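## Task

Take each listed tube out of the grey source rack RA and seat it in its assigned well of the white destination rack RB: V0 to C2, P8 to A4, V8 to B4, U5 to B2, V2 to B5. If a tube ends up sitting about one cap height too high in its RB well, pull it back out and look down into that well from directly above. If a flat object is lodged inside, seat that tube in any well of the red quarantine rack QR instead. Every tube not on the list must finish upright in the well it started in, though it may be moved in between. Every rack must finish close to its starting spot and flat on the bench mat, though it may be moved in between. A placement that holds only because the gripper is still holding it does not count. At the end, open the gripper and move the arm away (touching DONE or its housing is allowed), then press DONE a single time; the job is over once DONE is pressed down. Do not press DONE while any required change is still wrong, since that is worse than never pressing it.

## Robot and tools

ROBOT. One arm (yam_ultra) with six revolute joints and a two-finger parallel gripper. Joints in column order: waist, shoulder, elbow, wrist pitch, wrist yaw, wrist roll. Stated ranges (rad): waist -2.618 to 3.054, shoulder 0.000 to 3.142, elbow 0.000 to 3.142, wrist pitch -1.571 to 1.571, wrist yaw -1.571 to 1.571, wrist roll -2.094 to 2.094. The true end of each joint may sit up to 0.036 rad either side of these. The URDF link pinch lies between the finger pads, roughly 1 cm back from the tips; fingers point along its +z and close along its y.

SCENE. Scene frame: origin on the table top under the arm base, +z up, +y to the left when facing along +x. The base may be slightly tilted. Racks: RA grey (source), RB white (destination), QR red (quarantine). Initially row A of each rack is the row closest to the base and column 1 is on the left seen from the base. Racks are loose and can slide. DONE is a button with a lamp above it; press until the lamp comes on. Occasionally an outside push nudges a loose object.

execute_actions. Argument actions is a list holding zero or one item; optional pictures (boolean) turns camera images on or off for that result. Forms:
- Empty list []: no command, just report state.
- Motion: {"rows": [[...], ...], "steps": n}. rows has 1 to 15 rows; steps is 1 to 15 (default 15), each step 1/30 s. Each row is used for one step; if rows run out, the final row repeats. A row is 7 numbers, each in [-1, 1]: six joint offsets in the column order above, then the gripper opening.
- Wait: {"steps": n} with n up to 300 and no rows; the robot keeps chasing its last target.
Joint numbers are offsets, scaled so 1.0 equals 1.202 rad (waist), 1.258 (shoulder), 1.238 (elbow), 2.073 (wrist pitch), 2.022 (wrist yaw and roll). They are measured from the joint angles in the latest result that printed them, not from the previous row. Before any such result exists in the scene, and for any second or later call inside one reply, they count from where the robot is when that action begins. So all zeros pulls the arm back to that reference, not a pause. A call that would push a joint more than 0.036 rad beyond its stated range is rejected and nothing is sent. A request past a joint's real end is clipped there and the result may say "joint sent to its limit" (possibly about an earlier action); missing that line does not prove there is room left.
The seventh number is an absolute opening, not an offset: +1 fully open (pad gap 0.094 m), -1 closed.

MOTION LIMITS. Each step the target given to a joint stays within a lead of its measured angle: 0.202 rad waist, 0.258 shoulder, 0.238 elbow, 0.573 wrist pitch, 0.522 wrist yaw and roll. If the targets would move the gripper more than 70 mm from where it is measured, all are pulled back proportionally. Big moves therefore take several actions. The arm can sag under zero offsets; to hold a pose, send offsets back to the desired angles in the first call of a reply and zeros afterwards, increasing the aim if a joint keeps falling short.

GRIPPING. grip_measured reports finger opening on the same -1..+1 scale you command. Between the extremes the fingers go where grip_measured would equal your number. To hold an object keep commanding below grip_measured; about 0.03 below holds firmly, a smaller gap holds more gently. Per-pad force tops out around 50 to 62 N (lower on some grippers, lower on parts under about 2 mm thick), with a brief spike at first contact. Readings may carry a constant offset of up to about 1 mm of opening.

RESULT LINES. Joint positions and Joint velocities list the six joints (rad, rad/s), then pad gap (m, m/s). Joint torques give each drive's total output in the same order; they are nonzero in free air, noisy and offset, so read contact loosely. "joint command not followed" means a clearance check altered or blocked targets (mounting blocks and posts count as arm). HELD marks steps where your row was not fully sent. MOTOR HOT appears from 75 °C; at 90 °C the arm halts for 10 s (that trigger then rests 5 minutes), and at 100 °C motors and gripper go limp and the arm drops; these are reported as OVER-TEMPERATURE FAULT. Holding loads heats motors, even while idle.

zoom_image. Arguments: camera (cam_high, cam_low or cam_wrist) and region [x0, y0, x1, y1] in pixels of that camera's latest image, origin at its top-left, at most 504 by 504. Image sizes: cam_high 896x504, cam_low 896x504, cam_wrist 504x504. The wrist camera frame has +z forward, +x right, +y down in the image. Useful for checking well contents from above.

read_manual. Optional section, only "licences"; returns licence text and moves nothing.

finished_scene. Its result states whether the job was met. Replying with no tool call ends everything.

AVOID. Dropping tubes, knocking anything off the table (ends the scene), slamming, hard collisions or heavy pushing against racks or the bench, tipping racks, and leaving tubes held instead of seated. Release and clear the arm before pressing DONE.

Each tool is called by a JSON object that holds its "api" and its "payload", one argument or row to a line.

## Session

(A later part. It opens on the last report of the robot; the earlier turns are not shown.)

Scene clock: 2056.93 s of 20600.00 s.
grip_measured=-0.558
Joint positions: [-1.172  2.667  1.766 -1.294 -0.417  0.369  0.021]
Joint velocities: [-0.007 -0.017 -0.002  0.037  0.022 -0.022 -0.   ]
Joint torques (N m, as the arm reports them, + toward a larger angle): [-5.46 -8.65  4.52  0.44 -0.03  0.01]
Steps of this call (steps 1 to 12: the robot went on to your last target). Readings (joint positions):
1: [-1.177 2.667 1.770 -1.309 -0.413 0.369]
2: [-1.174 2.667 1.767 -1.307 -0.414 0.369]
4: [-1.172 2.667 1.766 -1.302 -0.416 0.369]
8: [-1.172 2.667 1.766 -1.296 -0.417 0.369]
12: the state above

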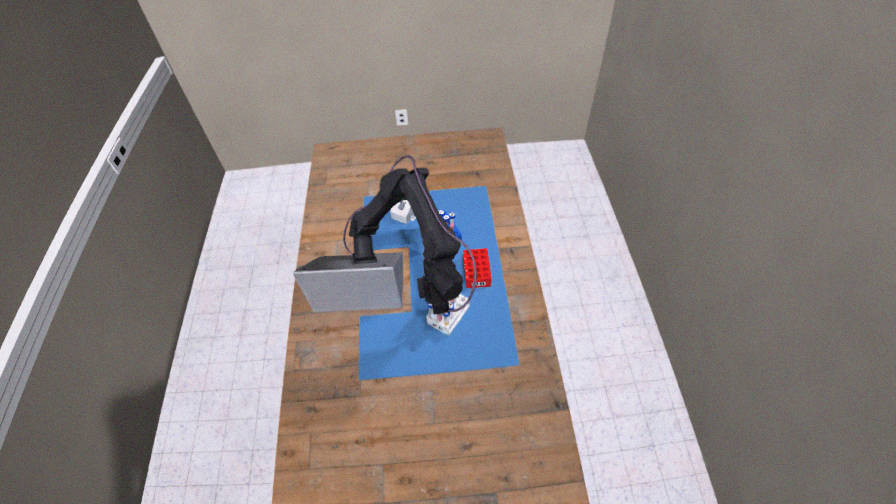

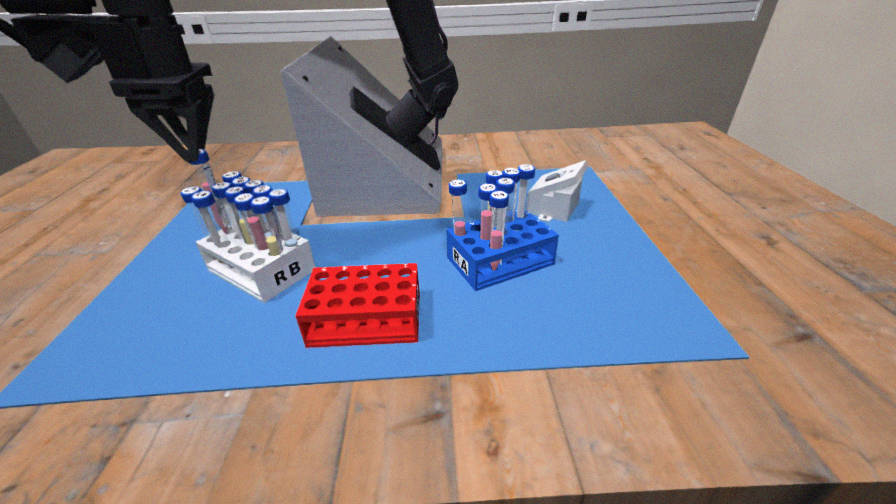

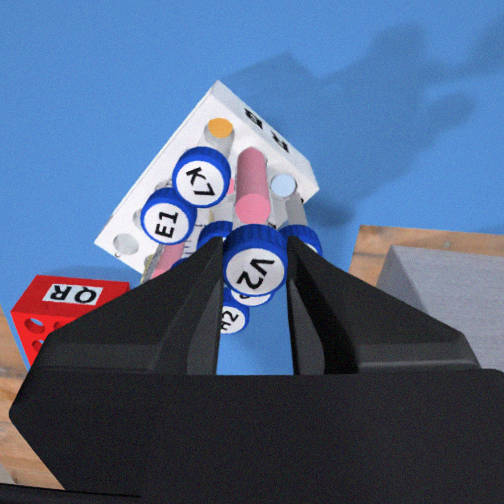

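{"api": "execute_actions", "payload": {
  "actions": [
    {"rows":[[-0.002,0,-0.007,0.010,-0.005,0,-0.605],[-0.001,0,-0.010,0.015,-0.0055,0,-0.605],[0,0,-0.014,0.020,-0.006,0,-0.605],[0.002,0,-0.019,0.025,-0.007,0,-0.605],[0.004,0,-0.025,0.030,-0.0075,0,-0.605],[0.006,0,-0.032,0.035,-0.008,0,-0.605],[0.008,0,-0.039,0.039,-0.009,0,-0.605],[0.010,0,-0.046,0.043,-0.0095,0,-0.605],[0.012,0,-0.053,0.047,-0.010,0,-0.605],[0.014,0,-0.060,0.050,-0.011,0,-0.605],[0.016,0,-0.066,0.053,-0.0115,0,-0.605],[0.0175,0,-0.072,0.055,-0.012,0,-0.605],[0.019,0,-0.077,0.057,-0.0124,0,-0.605],[0.020,0,-0.081,0.058,-0.0124,0,-0.605],[0.020,0,-0.084,0.058,-0.0124,0,-0.605]],"steps":15}
  ],
  "pictures": false
}}

{"api": "execute_actions", "payload": {
  "actions": [
    {"steps":12}
  ]
}}

{"api": "zoom_image", "payload": {
  "camera": "cam_low",
  "region": [170, 130, 320, 280]
}}

Scene clock: 2076.33 s of 20600.00 s.
grip_measured=-0.558
Joint positions: [-1.148  2.667  1.68  -1.212 -0.436  0.369  0.021]
Joint velocities: [ 0.081 -0.002 -0.159  0.212 -0.051  0.022 -0.   ]
Joint torques (N m, as the arm reports them, + toward a larger angle): [-5.57 -8.46  4.42  0.47  0.    0.01]
Steps of this call (steps 1 to 30: the robot went on to your last target; steps 31 to 90: nothing new was sent; then 15.90 s passed at rest; steps 91 to 105: all 15 steps of this action). Readings (joint positions):
91: [-1.172 2.667 1.766 -1.293 -0.417 0.369]
92: [-1.172 2.667 1.766 -1.291 -0.418 0.369]
94: [-1.172 2.667 1.764 -1.283 -0.420 0.369]
98: [-1.168 2.667 1.737 -1.257 -0.425 0.369]
105: the state above

Scene clock: 2076.73 s of 20600.00 s.
grip_measured=-0.558
Joint positions: [-1.144  2.667  1.672 -1.196 -0.438  0.369  0.021]
Joint velocities: [-0.007 -0.007 -0.012  0.007  0.007 -0.007 -0.   ]
Joint torques (N m, as the arm reports them, + toward a larger angle): [-5.6  -8.52  4.42  0.51 -0.03  0.01]
Steps of this call (steps 1 to 12: the robot went on to your last target). Readings (joint positions):
1: [-1.146 2.667 1.676 -1.207 -0.437 0.369]
2: [-1.145 2.667 1.673 -1.204 -0.438 0.369]
4: [-1.144 2.667 1.672 -1.199 -0.438 0.369]
8: [-1.144 2.667 1.672 -1.196 -0.438 0.369]
12: the state above

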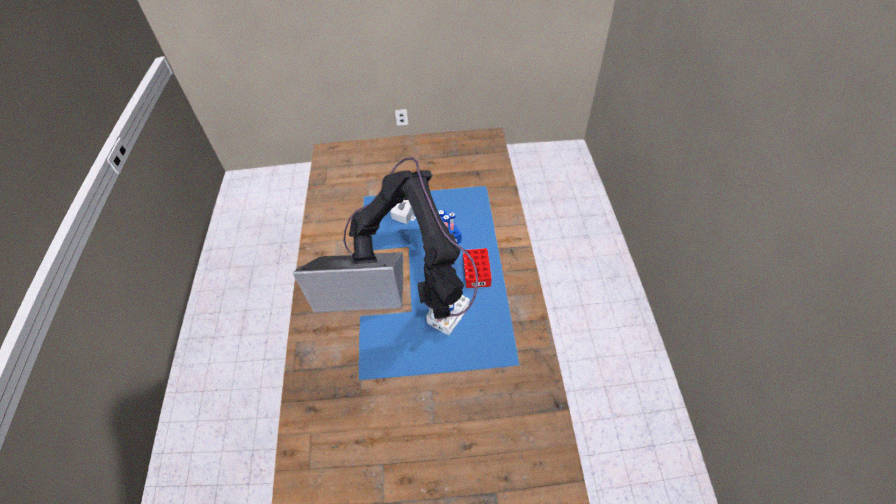

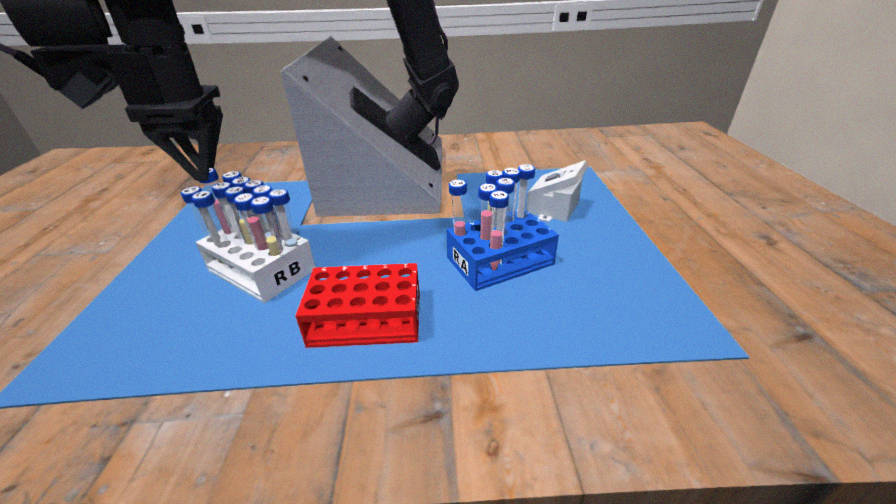

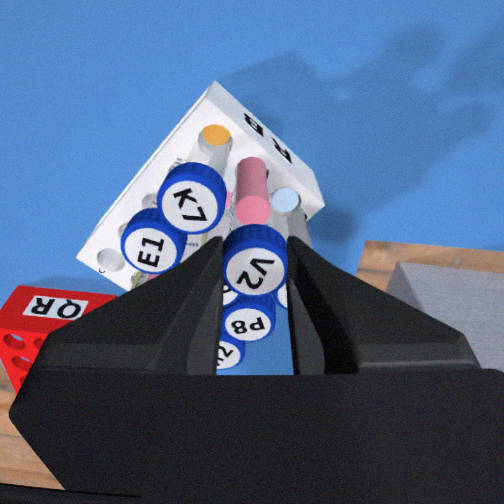

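Region (170, 130, 320, 280) of cam_low's 896x504 image, scaled by 3.360, with more detail than that image has.

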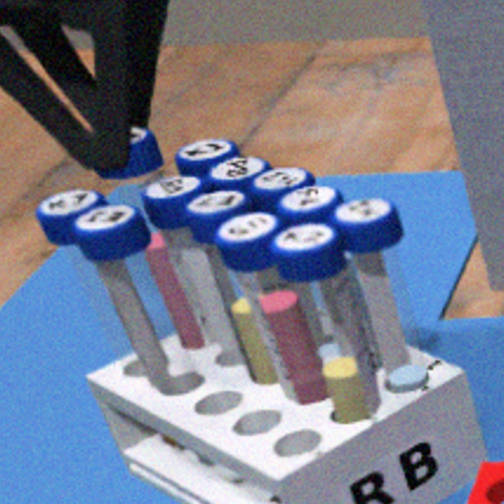

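{"api": "execute_actions", "payload": {
  "actions": [
    {"rows":[[-0.003,0,-0.007,0.008,-0.002,0,-0.605],[-0.003,0,-0.009,0.010,-0.003,0,-0.605],[-0.002,0,-0.011,0.012,-0.003,0,-0.605],[-0.001,0,-0.014,0.014,-0.004,0,-0.605],[0,0,-0.017,0.015,-0.004,0,-0.605],[0.001,0,-0.020,0.016,-0.005,0,-0.605],[0.002,0,-0.023,0.017,-0.005,0,-0.605],[0.0025,0,-0.026,0.018,-0.005,0,-0.605],[0.003,0,-0.028,0.019,-0.005,0,-0.605],[0.0035,0,-0.030,0.019,-0.005,0,-0.605]],"steps":15}
  ]
}}

{"api": "zoom_image", "payload": {
  "camera": "cam_low",
  "region": [170, 130, 320, 280]
}}

Scene clock: 2092.70 s of 20600.00 s.
grip_measured=-0.558
Joint positions: [-1.142  2.667  1.647 -1.174 -0.447  0.369  0.021]
Joint velocities: [ 0.012 -0.007  0.007  0.051  0.081 -0.081 -0.   ]
Joint torques (N m, as the arm reports them, + toward a larger angle): [-5.41 -8.43  4.29  0.44 -0.01  0.01]
Steps of this call (steps 1 to 30: the robot went on to your last target; steps 31 to 90: nothing new was sent; then 12.47 s passed at rest; steps 91 to 105: all 15 steps of this action). Readings (joint positions):
91: [-1.144 2.667 1.672 -1.196 -0.438 0.369]
92: [-1.144 2.667 1.672 -1.196 -0.438 0.369]
94: [-1.144 2.667 1.672 -1.195 -0.438 0.369]
98: [-1.144 2.667 1.660 -1.186 -0.442 0.369]
105: the state above

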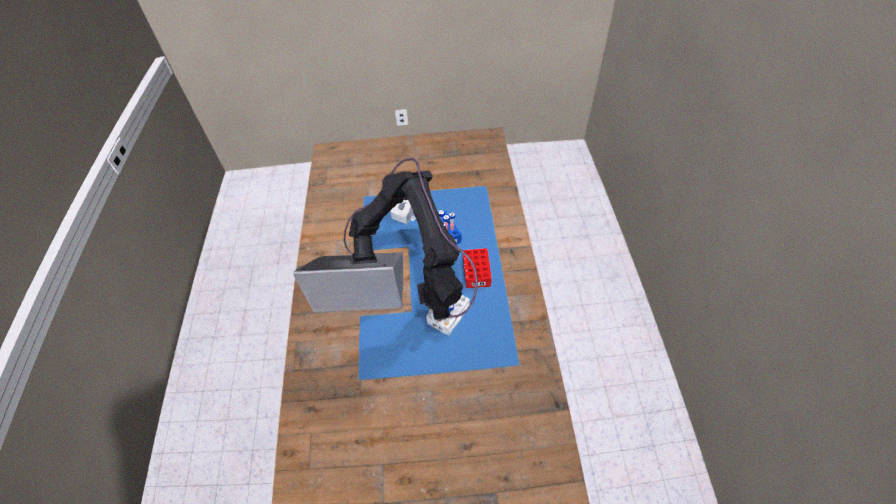

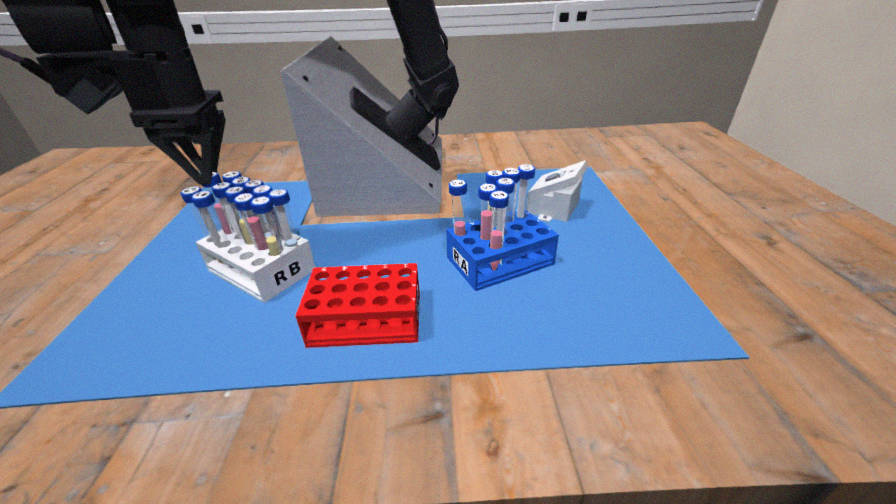

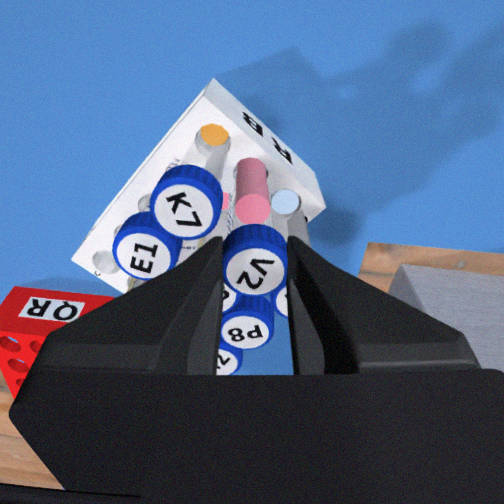

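Region (170, 130, 320, 280) of cam_low's 896x504 image, scaled by 3.360, with more detail than that image has.

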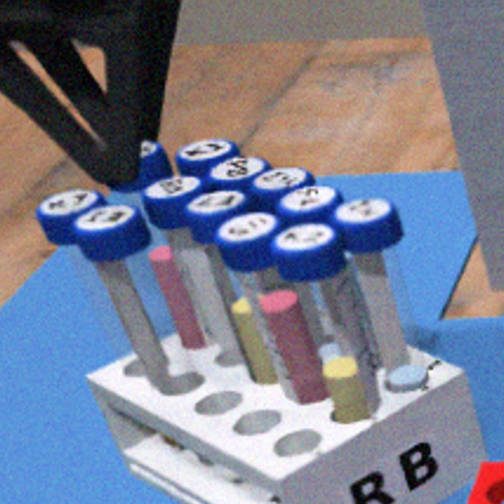

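{"api": "execute_actions", "payload": {
  "actions": [
    {"rows":[[0,0,0,0.004,0,0,-0.60],[0,0,0,0,0,0,-0.59],[0,0,0,0,0,0,-0.575],[0,0,0,0,0,0,-0.56],[0,0,0,0,0,0,-0.55],[0,0,0,0,0,0,-0.54],[0,0,0,0,0,0,-0.53],[0,0,0,0,0,0,-0.52],[0,0,0,0,0,0,-0.51],[0,0,0,0,0,0,-0.50],[0,0,0,0,0,0,-0.49],[0,0,0,0,0,0,-0.48]],"steps":15}
  ],
  "pictures": false
}}

{"api": "execute_actions", "payload": {
  "actions": [
    {"rows":[[-0.008,0,0.016,-0.006,0.003,0,-0.48],[-0.012,0,0.022,-0.010,0.004,0,-0.48],[-0.014,0,0.028,-0.015,0.005,0,-0.48],[-0.016,0,0.035,-0.020,0.006,0,-0.48],[-0.018,0,0.043,-0.026,0.007,0,-0.48],[-0.021,0,0.052,-0.032,0.008,0,-0.48],[-0.024,0,0.062,-0.038,0.009,0,-0.48],[-0.027,0,0.072,-0.044,0.010,0,-0.48],[-0.030,0,0.082,-0.050,0.011,0,-0.48],[-0.033,0,0.091,-0.055,0.012,0,-0.48],[-0.036,0,0.099,-0.059,0.013,0,-0.48],[-0.038,0,0.105,-0.062,0.014,0,-0.48],[-0.040,0,0.109,-0.064,0.014,0,-0.48]],"steps":15}
  ],
  "pictures": false
}}

{"api": "execute_actions", "payload": {
  "actions": [
    {"steps":8}
  ]
}}

{"api": "zoom_image", "payload": {
  "camera": "cam_low",
  "region": [170, 130, 320, 280]
}}

Scene clock: 2108.60 s of 20600.00 s.
grip_measured=-0.482
Joint positions: [-1.14   2.667  1.647 -1.172 -0.447  0.369  0.024]
Joint velocities: [-0.012  0.002 -0.012  0.007 -0.022  0.037  0.001]
Joint torques (N m, as the arm reports them, + toward a larger angle): [-5.36 -8.48  5.12  0.27  0.    0.01]
Steps of this call (steps 1 to 15: the robot went on to your last target; steps 16 to 90: nothing new was sent; then 12.40 s passed at rest; steps 91 to 105: all 15 steps of this action). Readings (joint positions):
91: [-1.140 2.667 1.647 -1.172 -0.447 0.369]
92: [-1.140 2.667 1.647 -1.172 -0.447 0.369]
94: [-1.140 2.667 1.647 -1.172 -0.447 0.369]
98: [-1.140 2.667 1.647 -1.172 -0.447 0.369]
105: the state above

Scene clock: 2109.10 s of 20600.00 s.
grip_measured=-0.482
Joint positions: [-1.17   2.667  1.758 -1.268 -0.434  0.369  0.024]
Joint velocities: [-0.085  0.002  0.09  -0.095  0.051 -0.007 -0.001]
Joint torques (N m, as the arm reports them, + toward a larger angle): [-6.18 -8.51  6.48  0.13  0.13  0.01]
Steps of this call (steps 1 to 15: all 15 steps of this action). Readings (joint positions):
1: [-1.140 2.667 1.647 -1.172 -0.447 0.369]
2: [-1.140 2.667 1.647 -1.173 -0.447 0.369]
4: [-1.140 2.667 1.651 -1.182 -0.446 0.369]
8: [-1.144 2.667 1.687 -1.215 -0.443 0.369]
15: the state above

Scene clock: 2109.37 s of 20600.00 s.
grip_measured=-0.482
Joint positions: [-1.174  2.667  1.76  -1.289 -0.43   0.369  0.024]
Joint velocities: [-0.012 -0.007  0.002 -0.051 -0.037 -0.037 -0.   ]
Joint torques (N m, as the arm reports them, + toward a larger angle): [-6.34 -8.5   6.71  0.2   0.13  0.01]
Steps of this call (steps 1 to 8: the robot went on to your last target). Readings (joint positions):
1: [-1.172 2.667 1.759 -1.272 -0.433 0.369]
2: [-1.174 2.667 1.760 -1.276 -0.432 0.369]
4: [-1.174 2.667 1.760 -1.283 -0.431 0.369]
8: the state above

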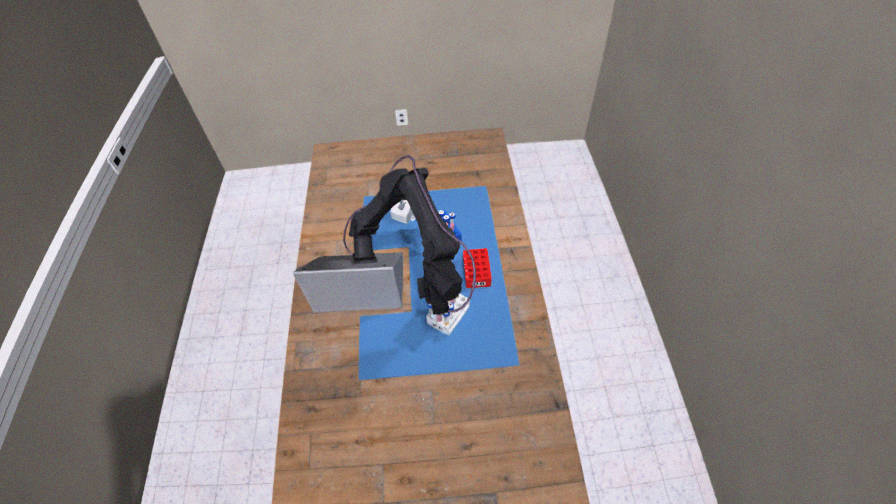

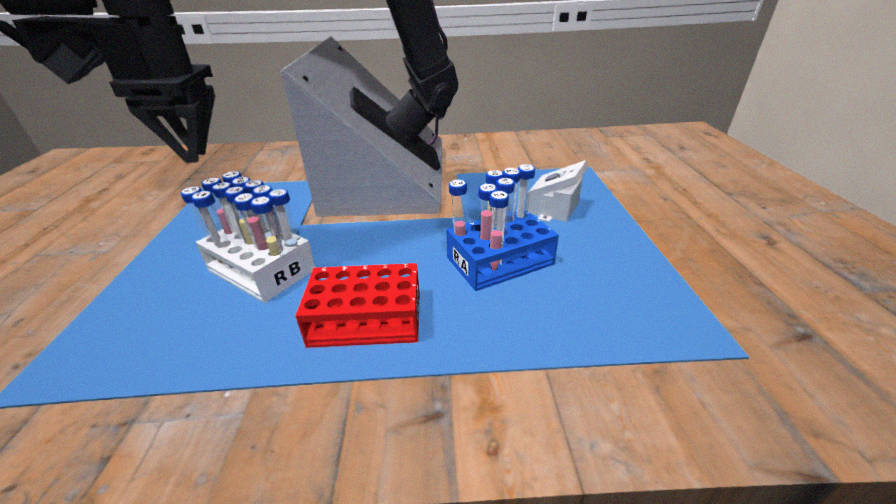

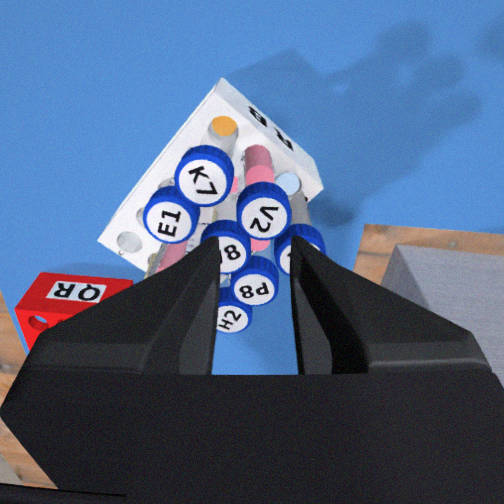

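Region (170, 130, 320, 280) of cam_low's 896x504 image, scaled by 3.360, with more detail than that image has.

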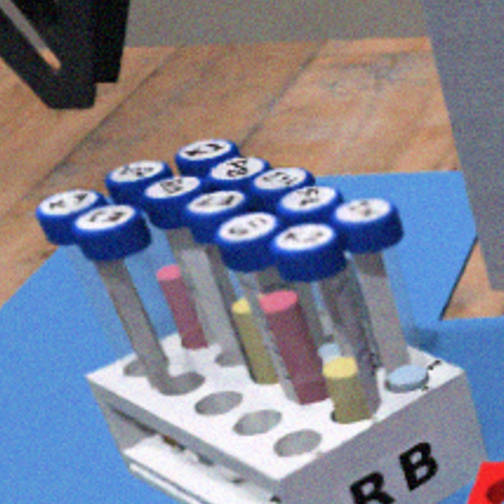

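{"api": "execute_actions", "payload": {
  "actions": [
    {"rows":[[0,-0.016,0.015,-0.006,-0.003,-0.002,-0.47],[0,-0.025,0.015,-0.008,-0.005,-0.004,-0.47],[0,-0.037,0.012,-0.010,-0.007,-0.006,-0.47],[0.002,-0.051,0.008,-0.012,-0.010,-0.008,-0.47],[0.007,-0.067,0.002,-0.014,-0.013,-0.010,-0.47],[0.014,-0.085,-0.005,-0.016,-0.016,-0.013,-0.47],[0.023,-0.104,-0.013,-0.018,-0.019,-0.016,-0.47],[0.034,-0.124,-0.022,-0.020,-0.023,-0.019,-0.47],[0.047,-0.145,-0.031,-0.022,-0.027,-0.022,-0.47],[0.062,-0.166,-0.041,-0.024,-0.031,-0.025,-0.47],[0.078,-0.187,-0.052,-0.026,-0.035,-0.028,-0.47],[0.095,-0.208,-0.063,-0.028,-0.040,-0.031,-0.47],[0.112,-0.229,-0.074,-0.030,-0.045,-0.034,-0.47],[0.129,-0.250,-0.085,-0.032,-0.050,-0.037,-0.47],[0.146,-0.271,-0.096,-0.033,-0.055,-0.040,-0.47]],"steps":15}
  ],
  "pictures": false
}}

{"api": "execute_actions", "payload": {
  "actions": [
    {"rows":[[0.048,-0.078,-0.045,-0.008,-0.027,-0.018,-0.47],[0.065,-0.099,-0.056,-0.008,-0.032,-0.021,-0.47],[0.082,-0.120,-0.067,-0.008,-0.037,-0.024,-0.47],[0.099,-0.141,-0.078,-0.008,-0.042,-0.027,-0.47],[0.116,-0.162,-0.089,-0.008,-0.047,-0.030,-0.47],[0.133,-0.183,-0.100,-0.008,-0.052,-0.033,-0.47],[0.150,-0.204,-0.111,-0.008,-0.057,-0.036,-0.47],[0.167,-0.225,-0.122,-0.008,-0.062,-0.039,-0.47],[0.184,-0.246,-0.133,-0.008,-0.067,-0.042,-0.47],[0.201,-0.267,-0.144,-0.008,-0.072,-0.045,-0.47],[0.218,-0.288,-0.155,-0.008,-0.077,-0.048,-0.47],[0.235,-0.309,-0.166,-0.008,-0.082,-0.051,-0.47],[0.252,-0.330,-0.177,-0.008,-0.087,-0.054,-0.47],[0.269,-0.351,-0.188,-0.008,-0.092,-0.057,-0.47],[0.286,-0.372,-0.199,-0.008,-0.097,-0.060,-0.47]],"steps":15}
  ],
  "pictures": false
}}

{"api": "execute_actions", "payload": {
  "actions": [
    {"rows":[[0.048,-0.078,-0.045,0,-0.027,-0.018,-0.47],[0.065,-0.099,-0.056,0,-0.032,-0.021,-0.47],[0.082,-0.120,-0.067,0,-0.037,-0.023,-0.47],[0.099,-0.141,-0.078,0,-0.041,-0.025,-0.47],[0.116,-0.162,-0.089,0,-0.045,-0.027,-0.47],[0.133,-0.183,-0.100,0,-0.049,-0.029,-0.47],[0.150,-0.203,-0.111,0,-0.052,-0.031,-0.47],[0.167,-0.222,-0.121,0,-0.055,-0.032,-0.47],[0.183,-0.240,-0.130,0,-0.057,-0.033,-0.47],[0.198,-0.256,-0.139,0,-0.059,-0.034,-0.47],[0.212,-0.270,-0.147,0,-0.060,-0.035,-0.47],[0.224,-0.281,-0.154,0,-0.061,-0.035,-0.47],[0.234,-0.290,-0.159,0,-0.062,-0.035,-0.47],[0.241,-0.296,-0.163,0,-0.062,-0.035,-0.47],[0.245,-0.299,-0.165,0,-0.062,-0.035,-0.47]],"steps":15}
  ],
  "pictures": false
}}

{"api": "execute_actions", "payload": {
  "actions": [
    {"steps":8}
  ],
  "pictures": false
}}

Scene clock: 2195.33 s of 20600.00 s.
grip_measured=-0.472
Joint positions: [-1.041  2.382  1.683 -1.322 -0.495  0.319  0.025]
Joint velocities: [ 0.706 -0.784 -0.388 -0.139 -0.242 -0.198  0.   ]
Joint torques (N m, as the arm reports them, + toward a larger angle): [-5.61 -7.18  3.8   0.26 -0.06 -0.04]
Steps of this call (steps 1 to 30: the robot went on to your last target; steps 31 to 90: nothing new was sent; then 82.47 s passed at rest; steps 91 to 105: all 15 steps of this action). Readings (joint positions):
91: [-1.174 2.667 1.760 -1.293 -0.430 0.369]
92: [-1.174 2.666 1.760 -1.293 -0.430 0.369]
94: [-1.174 2.657 1.760 -1.295 -0.433 0.366]
98: [-1.163 2.590 1.752 -1.301 -0.444 0.354]
105: the state above

Scene clock: 2195.83 s of 20600.00 s.
grip_measured=-0.472
Joint positions: [-0.728  1.976  1.474 -1.331 -0.643  0.228  0.025]
Joint velocities: [ 0.569 -0.759 -0.393 -0.007 -0.3   -0.198 -0.   ]
Joint torques (N m, as the arm reports them, + toward a larger angle): [-6.37 -5.81  3.64  0.37 -0.04 -0.03]
Steps of this call (steps 1 to 15: all 15 steps of this action). Readings (joint positions):
1: [-1.017 2.353 1.669 -1.324 -0.504 0.313]
2: [-0.992 2.324 1.654 -1.324 -0.514 0.306]
4: [-0.947 2.267 1.625 -1.326 -0.535 0.294]
8: [-0.868 2.159 1.570 -1.328 -0.574 0.270]
15: the state above

Scene clock: 2196.33 s of 20600.00 s.
grip_measured=-0.472
Joint positions: [-0.439  1.621  1.294 -1.331 -0.754  0.167  0.025]
Joint velocities: [ 0.286 -0.266 -0.125 -0.007 -0.081 -0.081  0.   ]
Joint torques (N m, as the arm reports them, + toward a larger angle): [-5.71 -4.16  3.25  0.29 -0.06 -0.04]
Steps of this call (steps 1 to 15: all 15 steps of this action). Readings (joint positions):
1: [-0.706 1.948 1.460 -1.330 -0.652 0.222]
2: [-0.684 1.920 1.444 -1.330 -0.662 0.216]
4: [-0.639 1.862 1.415 -1.330 -0.681 0.205]
8: [-0.555 1.753 1.363 -1.330 -0.716 0.186]
15: the state above

Scene clock: 2196.60 s of 20600.00 s.
grip_measured=-0.472
Joint positions: [-0.427  1.611  1.284 -1.331 -0.761  0.163  0.025]
Joint velocities: [-0.012 -0.007 -0.027 -0.037 -0.007  0.081 -0.   ]
Joint torques (N m, as the arm reports them, + toward a larger angle): [-5.07 -4.51  3.26  0.28 -0.07 -0.03]
Steps of this call (steps 1 to 8: the robot went on to your last target). Readings (joint positions):
1: [-0.432 1.615 1.290 -1.331 -0.757 0.166]
2: [-0.428 1.612 1.289 -1.331 -0.759 0.165]
4: [-0.427 1.611 1.287 -1.331 -0.761 0.164]
8: the state above

{"api": "execute_actions", "payload": {
  "actions": [
    {"rows":[[-0.002,0,-0.010,-0.004,-0.004,0,-0.47],[0,0,-0.013,-0.007,-0.005,0,-0.47],[0.003,0,-0.016,-0.010,-0.006,0,-0.47],[0.006,0,-0.020,-0.012,-0.0064,0,-0.47],[0.009,0,-0.024,-0.0135,-0.0064,0,-0.47],[0.012,0,-0.028,-0.0145,-0.0064,0,-0.47],[0.015,0,-0.032,-0.0145,-0.0064,0,-0.47],[0.018,0,-0.035,-0.0145,-0.0064,0,-0.47],[0.021,0,-0.038,-0.0145,-0.0064,0,-0.47],[0.023,0,-0.040,-0.0145,-0.0064,0,-0.47],[0.025,0,-0.042,-0.0145,-0.0064,0,-0.47],[0.0258,0,-0.043,-0.0145,-0.0064,0,-0.47]],"steps":15}
  ],
  "pictures": false
}}

{"api": "execute_actions", "payload": {
  "actions": [
    {"steps":6}
  ]
}}

{"api": "zoom_image", "payload": {
  "camera": "cam_wrist",
  "region": [130, 110, 380, 360]
}}

Scene clock: 2209.43 s of 20600.00 s.
grip_measured=-0.472
Joint positions: [-0.395  1.611  1.244 -1.351 -0.766  0.163  0.025]
Joint velocities: [ 0.022 -0.027  0.017 -0.022  0.051  0.051 -0.   ]
Joint torques (N m, as the arm reports them, + toward a larger angle): [-4.66 -3.68  3.3   0.05 -0.1   0.01]
Steps of this call (steps 1 to 30: the robot went on to your last target; steps 31 to 90: nothing new was sent; then 9.33 s passed at rest; steps 91 to 105: all 15 steps of this action). Readings (joint positions):
91: [-0.427 1.611 1.284 -1.331 -0.761 0.163]
92: [-0.427 1.611 1.284 -1.331 -0.761 0.163]
94: [-0.427 1.611 1.282 -1.334 -0.763 0.163]
98: [-0.412 1.611 1.263 -1.341 -0.765 0.163]
105: the state above

Scene clock: 2209.63 s of 20600.00 s.
grip_measured=-0.472
Joint positions: [-0.395  1.611  1.244 -1.351 -0.766  0.163  0.025]
Joint velocities: [-0.012 -0.022  0.002 -0.051 -0.007 -0.007  0.001]
Joint torques (N m, as the arm reports them, + toward a larger angle): [-4.69 -3.72  3.21  0.06 -0.1   0.01]
Steps of this call (steps 1 to 6: the robot went on to your last target). Readings (joint positions):
1: [-0.395 1.611 1.244 -1.351 -0.766 0.163]
2: [-0.395 1.611 1.244 -1.351 -0.766 0.163]
4: [-0.395 1.611 1.244 -1.351 -0.766 0.163]
6: the state above

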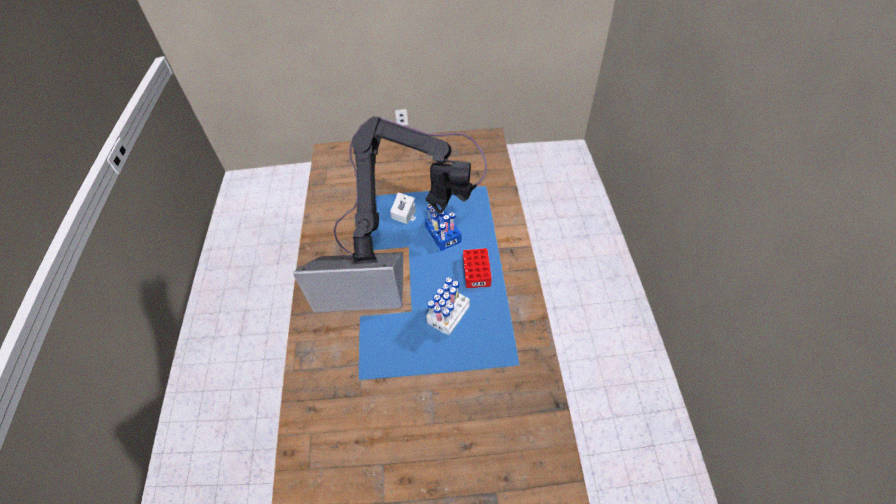

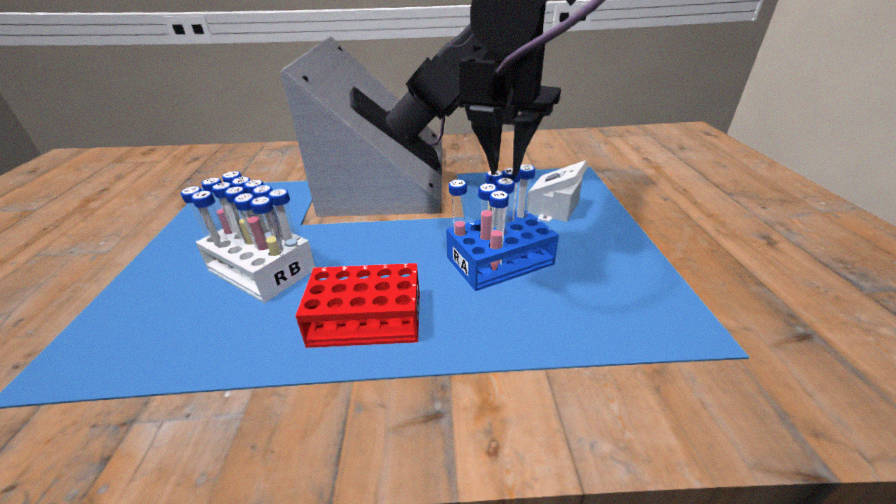

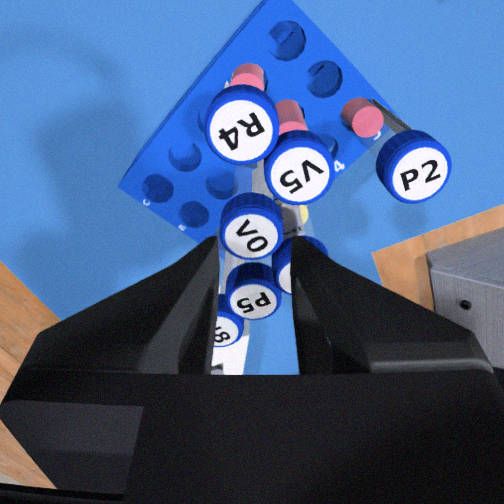

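Region (130, 110, 380, 360) of cam_wrist's 504x504 image, scaled by 2.016, with more detail than that image has.

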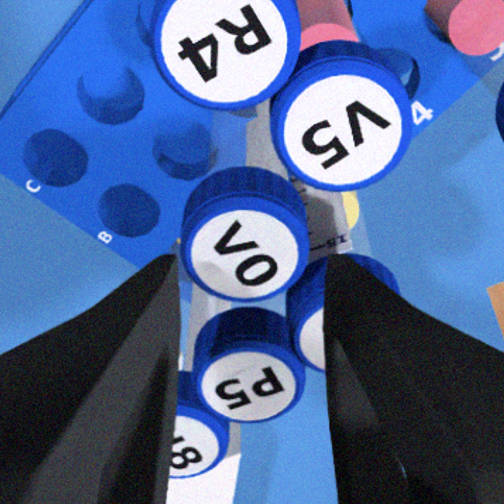

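{"api": "execute_actions", "payload": {
  "actions": [
    {"rows":[[-0.003,0,-0.009,0.004,-0.006,-0.015,-0.47],[-0.003,0,-0.009,0.007,-0.008,-0.030,-0.47],[-0.003,0,-0.010,0.011,-0.010,-0.042,-0.47],[-0.002,0,-0.011,0.016,-0.011,-0.050,-0.47],[0,0,-0.013,0.021,-0.0115,-0.0534,-0.47],[0.003,0,-0.017,0.026,-0.012,-0.0534,-0.47],[0.007,0,-0.022,0.030,-0.0125,-0.0534,-0.47],[0.011,0,-0.027,0.034,-0.013,-0.0534,-0.47],[0.015,0,-0.032,0.038,-0.0134,-0.0534,-0.47],[0.019,0,-0.037,0.041,-0.0134,-0.0534,-0.47],[0.022,0,-0.041,0.043,-0.0134,-0.0534,-0.47],[0.025,0,-0.045,0.0445,-0.0134,-0.0534,-0.47],[0.028,0,-0.048,0.0453,-0.0134,-0.0534,-0.47],[0.030,0,-0.051,0.0453,-0.0134,-0.0534,-0.47],[0.031,0,-0.0525,0.0453,-0.0134,-0.0534,-0.47]],"steps":15}
  ],
  "pictures": false
}}

{"api": "execute_actions", "payload": {
  "actions": [
    {"steps":10}
  ]
}}

Scene clock: 2233.33 s of 20600.00 s.
grip_measured=-0.472
Joint positions: [-0.359  1.611  1.196 -1.282 -0.784  0.065  0.025]
Joint velocities: [ 0.066 -0.007 -0.12   0.066  0.007 -0.022 -0.   ]
Joint torques (N m, as the arm reports them, + toward a larger angle): [-4.75 -3.87  3.29  0.3  -0.1  -0.01]
Steps of this call (steps 1 to 15: the robot went on to your last target; steps 16 to 90: nothing new was sent; then 20.20 s passed at rest; steps 91 to 105: all 15 steps of this action). Readings (joint positions):
91: [-0.395 1.611 1.244 -1.351 -0.767 0.159]
92: [-0.395 1.611 1.244 -1.351 -0.768 0.150]
94: [-0.395 1.611 1.244 -1.347 -0.772 0.124]
98: [-0.391 1.611 1.238 -1.321 -0.779 0.086]
105: the state above

Scene clock: 2233.67 s of 20600.00 s.
grip_measured=-0.472
Joint positions: [-0.356  1.611  1.191 -1.271 -0.785  0.06   0.025]
Joint velocities: [-0.012 -0.007  0.002 -0.051  0.022 -0.051 -0.001]
Joint torques (N m, as the arm reports them, + toward a larger angle): [-4.7  -3.91  3.19  0.3  -0.13 -0.03]
Steps of this call (steps 1 to 10: the robot went on to your last target). Readings (joint positions):
1: [-0.357 1.611 1.193 -1.280 -0.784 0.064]
2: [-0.356 1.611 1.192 -1.279 -0.784 0.063]
4: [-0.356 1.611 1.191 -1.276 -0.785 0.062]
8: [-0.356 1.611 1.191 -1.272 -0.785 0.061]
10: the state above

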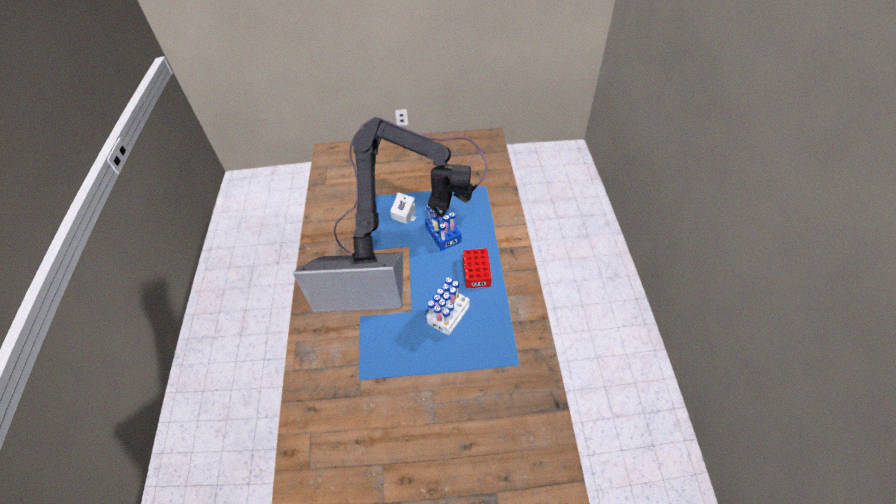

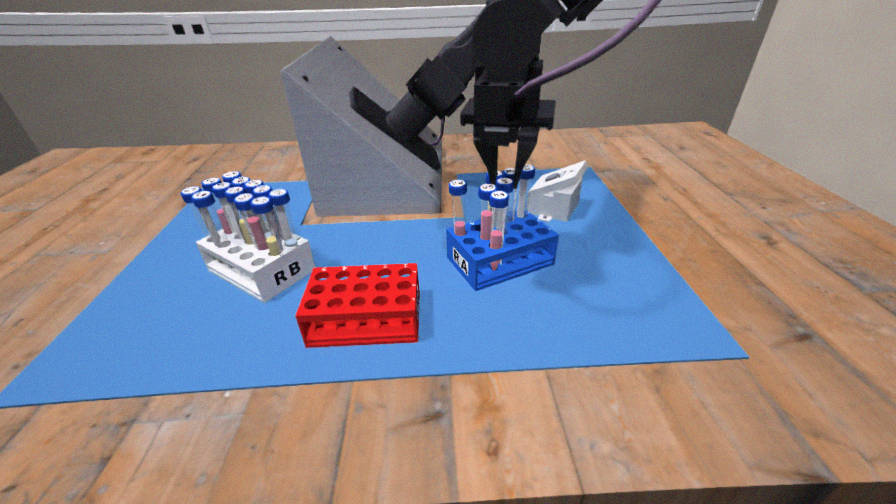

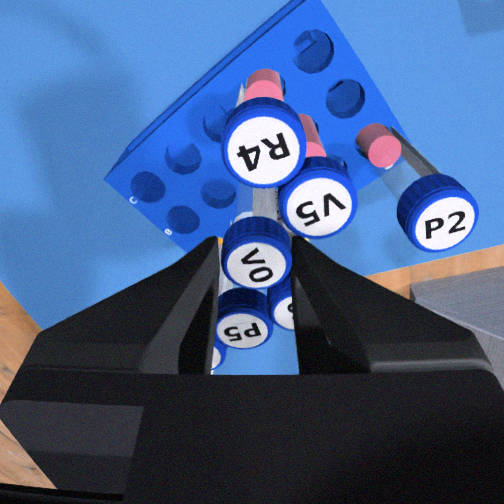

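{"api": "execute_actions", "payload": {
  "actions": [
    {"rows":[[-0.002,0,-0.011,0.007,0,0,-0.47],[-0.001,0,-0.013,0.008,0,0,-0.47],[0,0,-0.015,0.009,0,0,-0.47],[0.001,0,-0.016,0.009,0,0,-0.47],[0.0025,0,-0.017,0.009,0,0,-0.47],[0.0025,0,-0.017,0.009,0,0,-0.47],[0.0025,0,-0.017,0.009,0,0,-0.48],[0.0025,0,-0.017,0.009,0,0,-0.50],[0.0025,0,-0.017,0.009,0,0,-0.52],[0.0025,0,-0.017,0.009,0,0,-0.54],[0.0025,0,-0.017,0.009,0,0,-0.555],[0.0025,0,-0.017,0.009,0,0,-0.57],[0.0025,0,-0.017,0.009,0,0,-0.585],[0.0025,0,-0.017,0.009,0,0,-0.60]],"steps":15}
  ],
  "pictures": false
}}

{"api": "execute_actions", "payload": {
  "actions": [
    {"steps":6}
  ]
}}

Scene clock: 2245.47 s of 20600.00 s.
grip_measured=-0.565
Joint positions: [-0.356  1.611  1.191 -1.265 -0.786  0.06   0.02 ]
Joint velocities: [ 0.002 -0.002 -0.002  0.022  0.066  0.007 -0.   ]
Joint torques (N m, as the arm reports them, + toward a larger angle): [-4.37 -3.93  2.64  0.29 -0.01  0.01]
Steps of this call (steps 1 to 30: the robot went on to your last target; steps 31 to 90: nothing new was sent; then 8.30 s passed at rest; steps 91 to 105: all 15 steps of this action). Readings (joint positions):
91: [-0.356 1.611 1.191 -1.270 -0.786 0.060]
92: [-0.356 1.611 1.191 -1.269 -0.786 0.060]
94: [-0.356 1.611 1.191 -1.268 -0.786 0.060]
98: [-0.356 1.611 1.191 -1.266 -0.786 0.060]
105: the state above

Scene clock: 2245.67 s of 20600.00 s.
grip_measured=-0.565
Joint positions: [-0.356  1.611  1.191 -1.265 -0.786  0.06   0.02 ]
Joint velocities: [-0.022  0.007  0.002  0.022  0.037  0.022  0.001]
Joint torques (N m, as the arm reports them, + toward a larger angle): [-4.36 -3.92  2.64  0.27 -0.01  0.02]
Steps of this call (steps 1 to 6: the robot went on to your last target). Readings (joint positions):
1: [-0.356 1.611 1.191 -1.265 -0.786 0.060]
2: [-0.356 1.611 1.191 -1.265 -0.786 0.060]
4: [-0.356 1.611 1.191 -1.265 -0.786 0.060]
6: the state above

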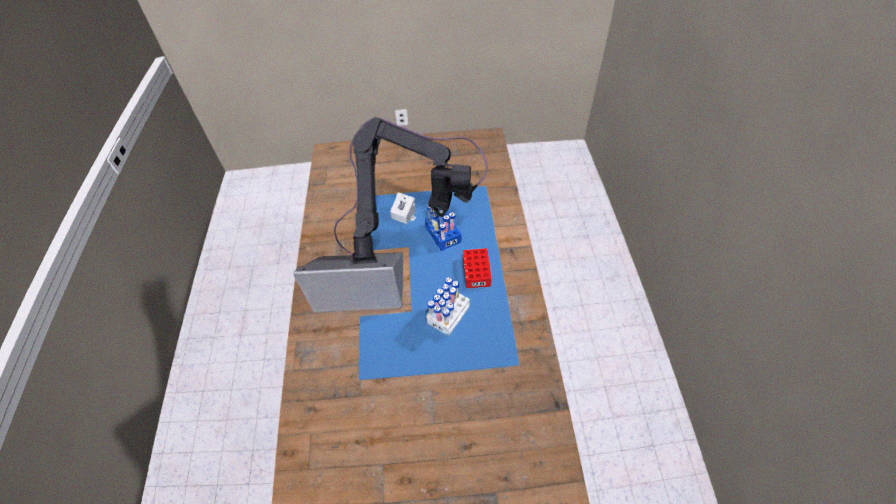

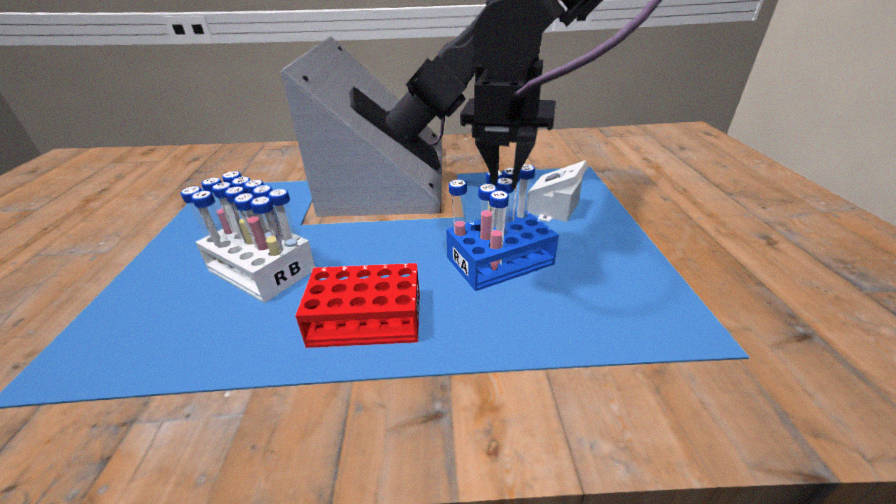

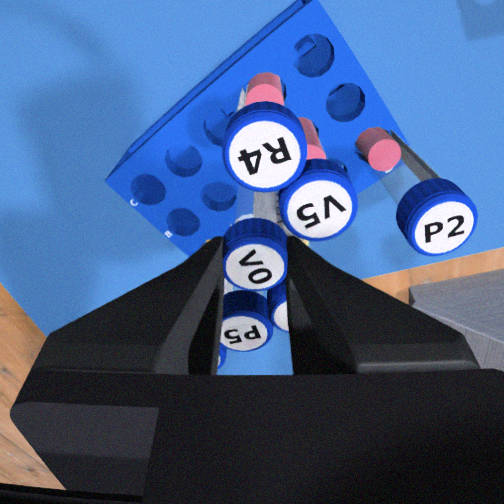

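{"api": "execute_actions", "payload": {
  "actions": []
}}

Scene clock: 2291.73 s of 20600.00 s.
grip_measured=-0.565
Joint positions: [-0.356  1.611  1.191 -1.265 -0.786  0.06   0.02 ]
Joint velocities: [-0.002  0.012  0.002  0.022 -0.007  0.022 -0.001]
Joint torques (N m, as the arm reports them, + toward a larger angle): [-4.37 -3.92  2.64  0.29 -0.01  0.02]
Steps of this call (steps 1 to 15: the robot went on to your last target; steps 16 to 90: nothing new was sent; then 43.07 s passed at rest). Readings (joint positions):
1: [-0.356 1.611 1.191 -1.265 -0.786 0.060]
2: [-0.356 1.611 1.191 -1.265 -0.786 0.060]
4: [-0.356 1.611 1.191 -1.265 -0.786 0.060]
8: [-0.356 1.611 1.191 -1.265 -0.786 0.060]
90: the state above
The arm was judged still, so your last target was given up. Only a new action makes it travel on or press farther. Fingers that are still opening or closing keep moving.

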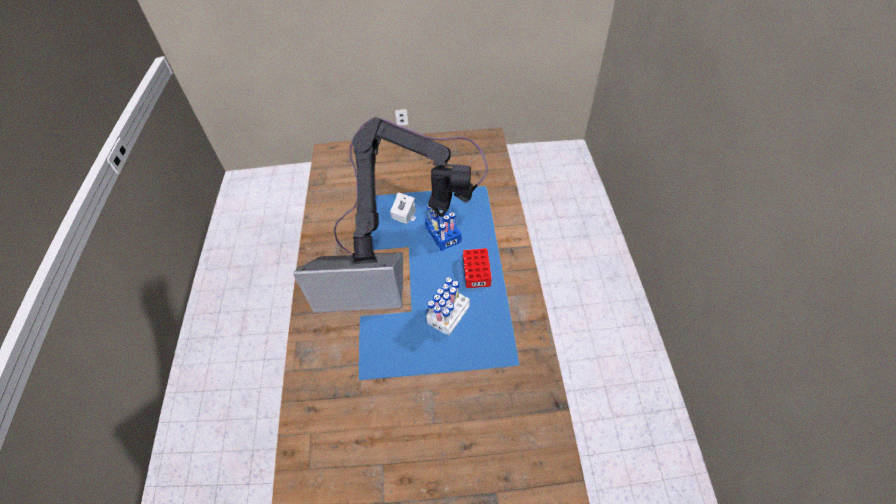

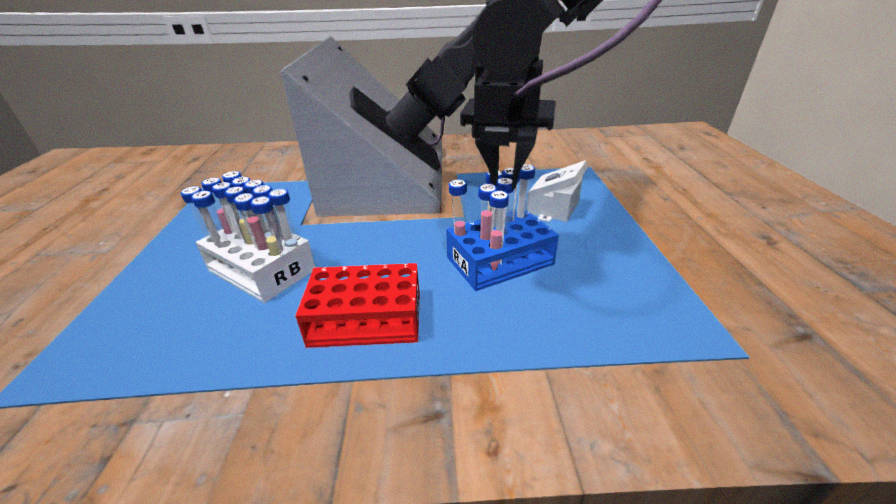

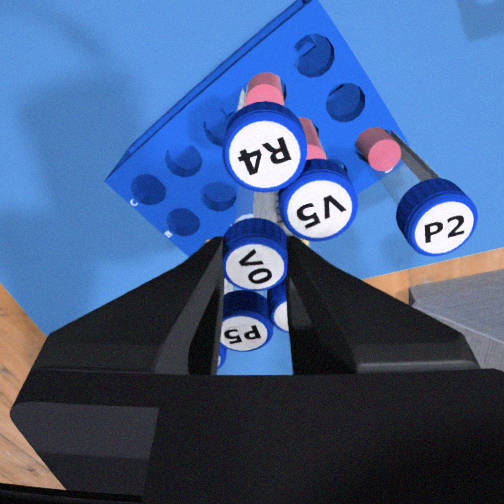

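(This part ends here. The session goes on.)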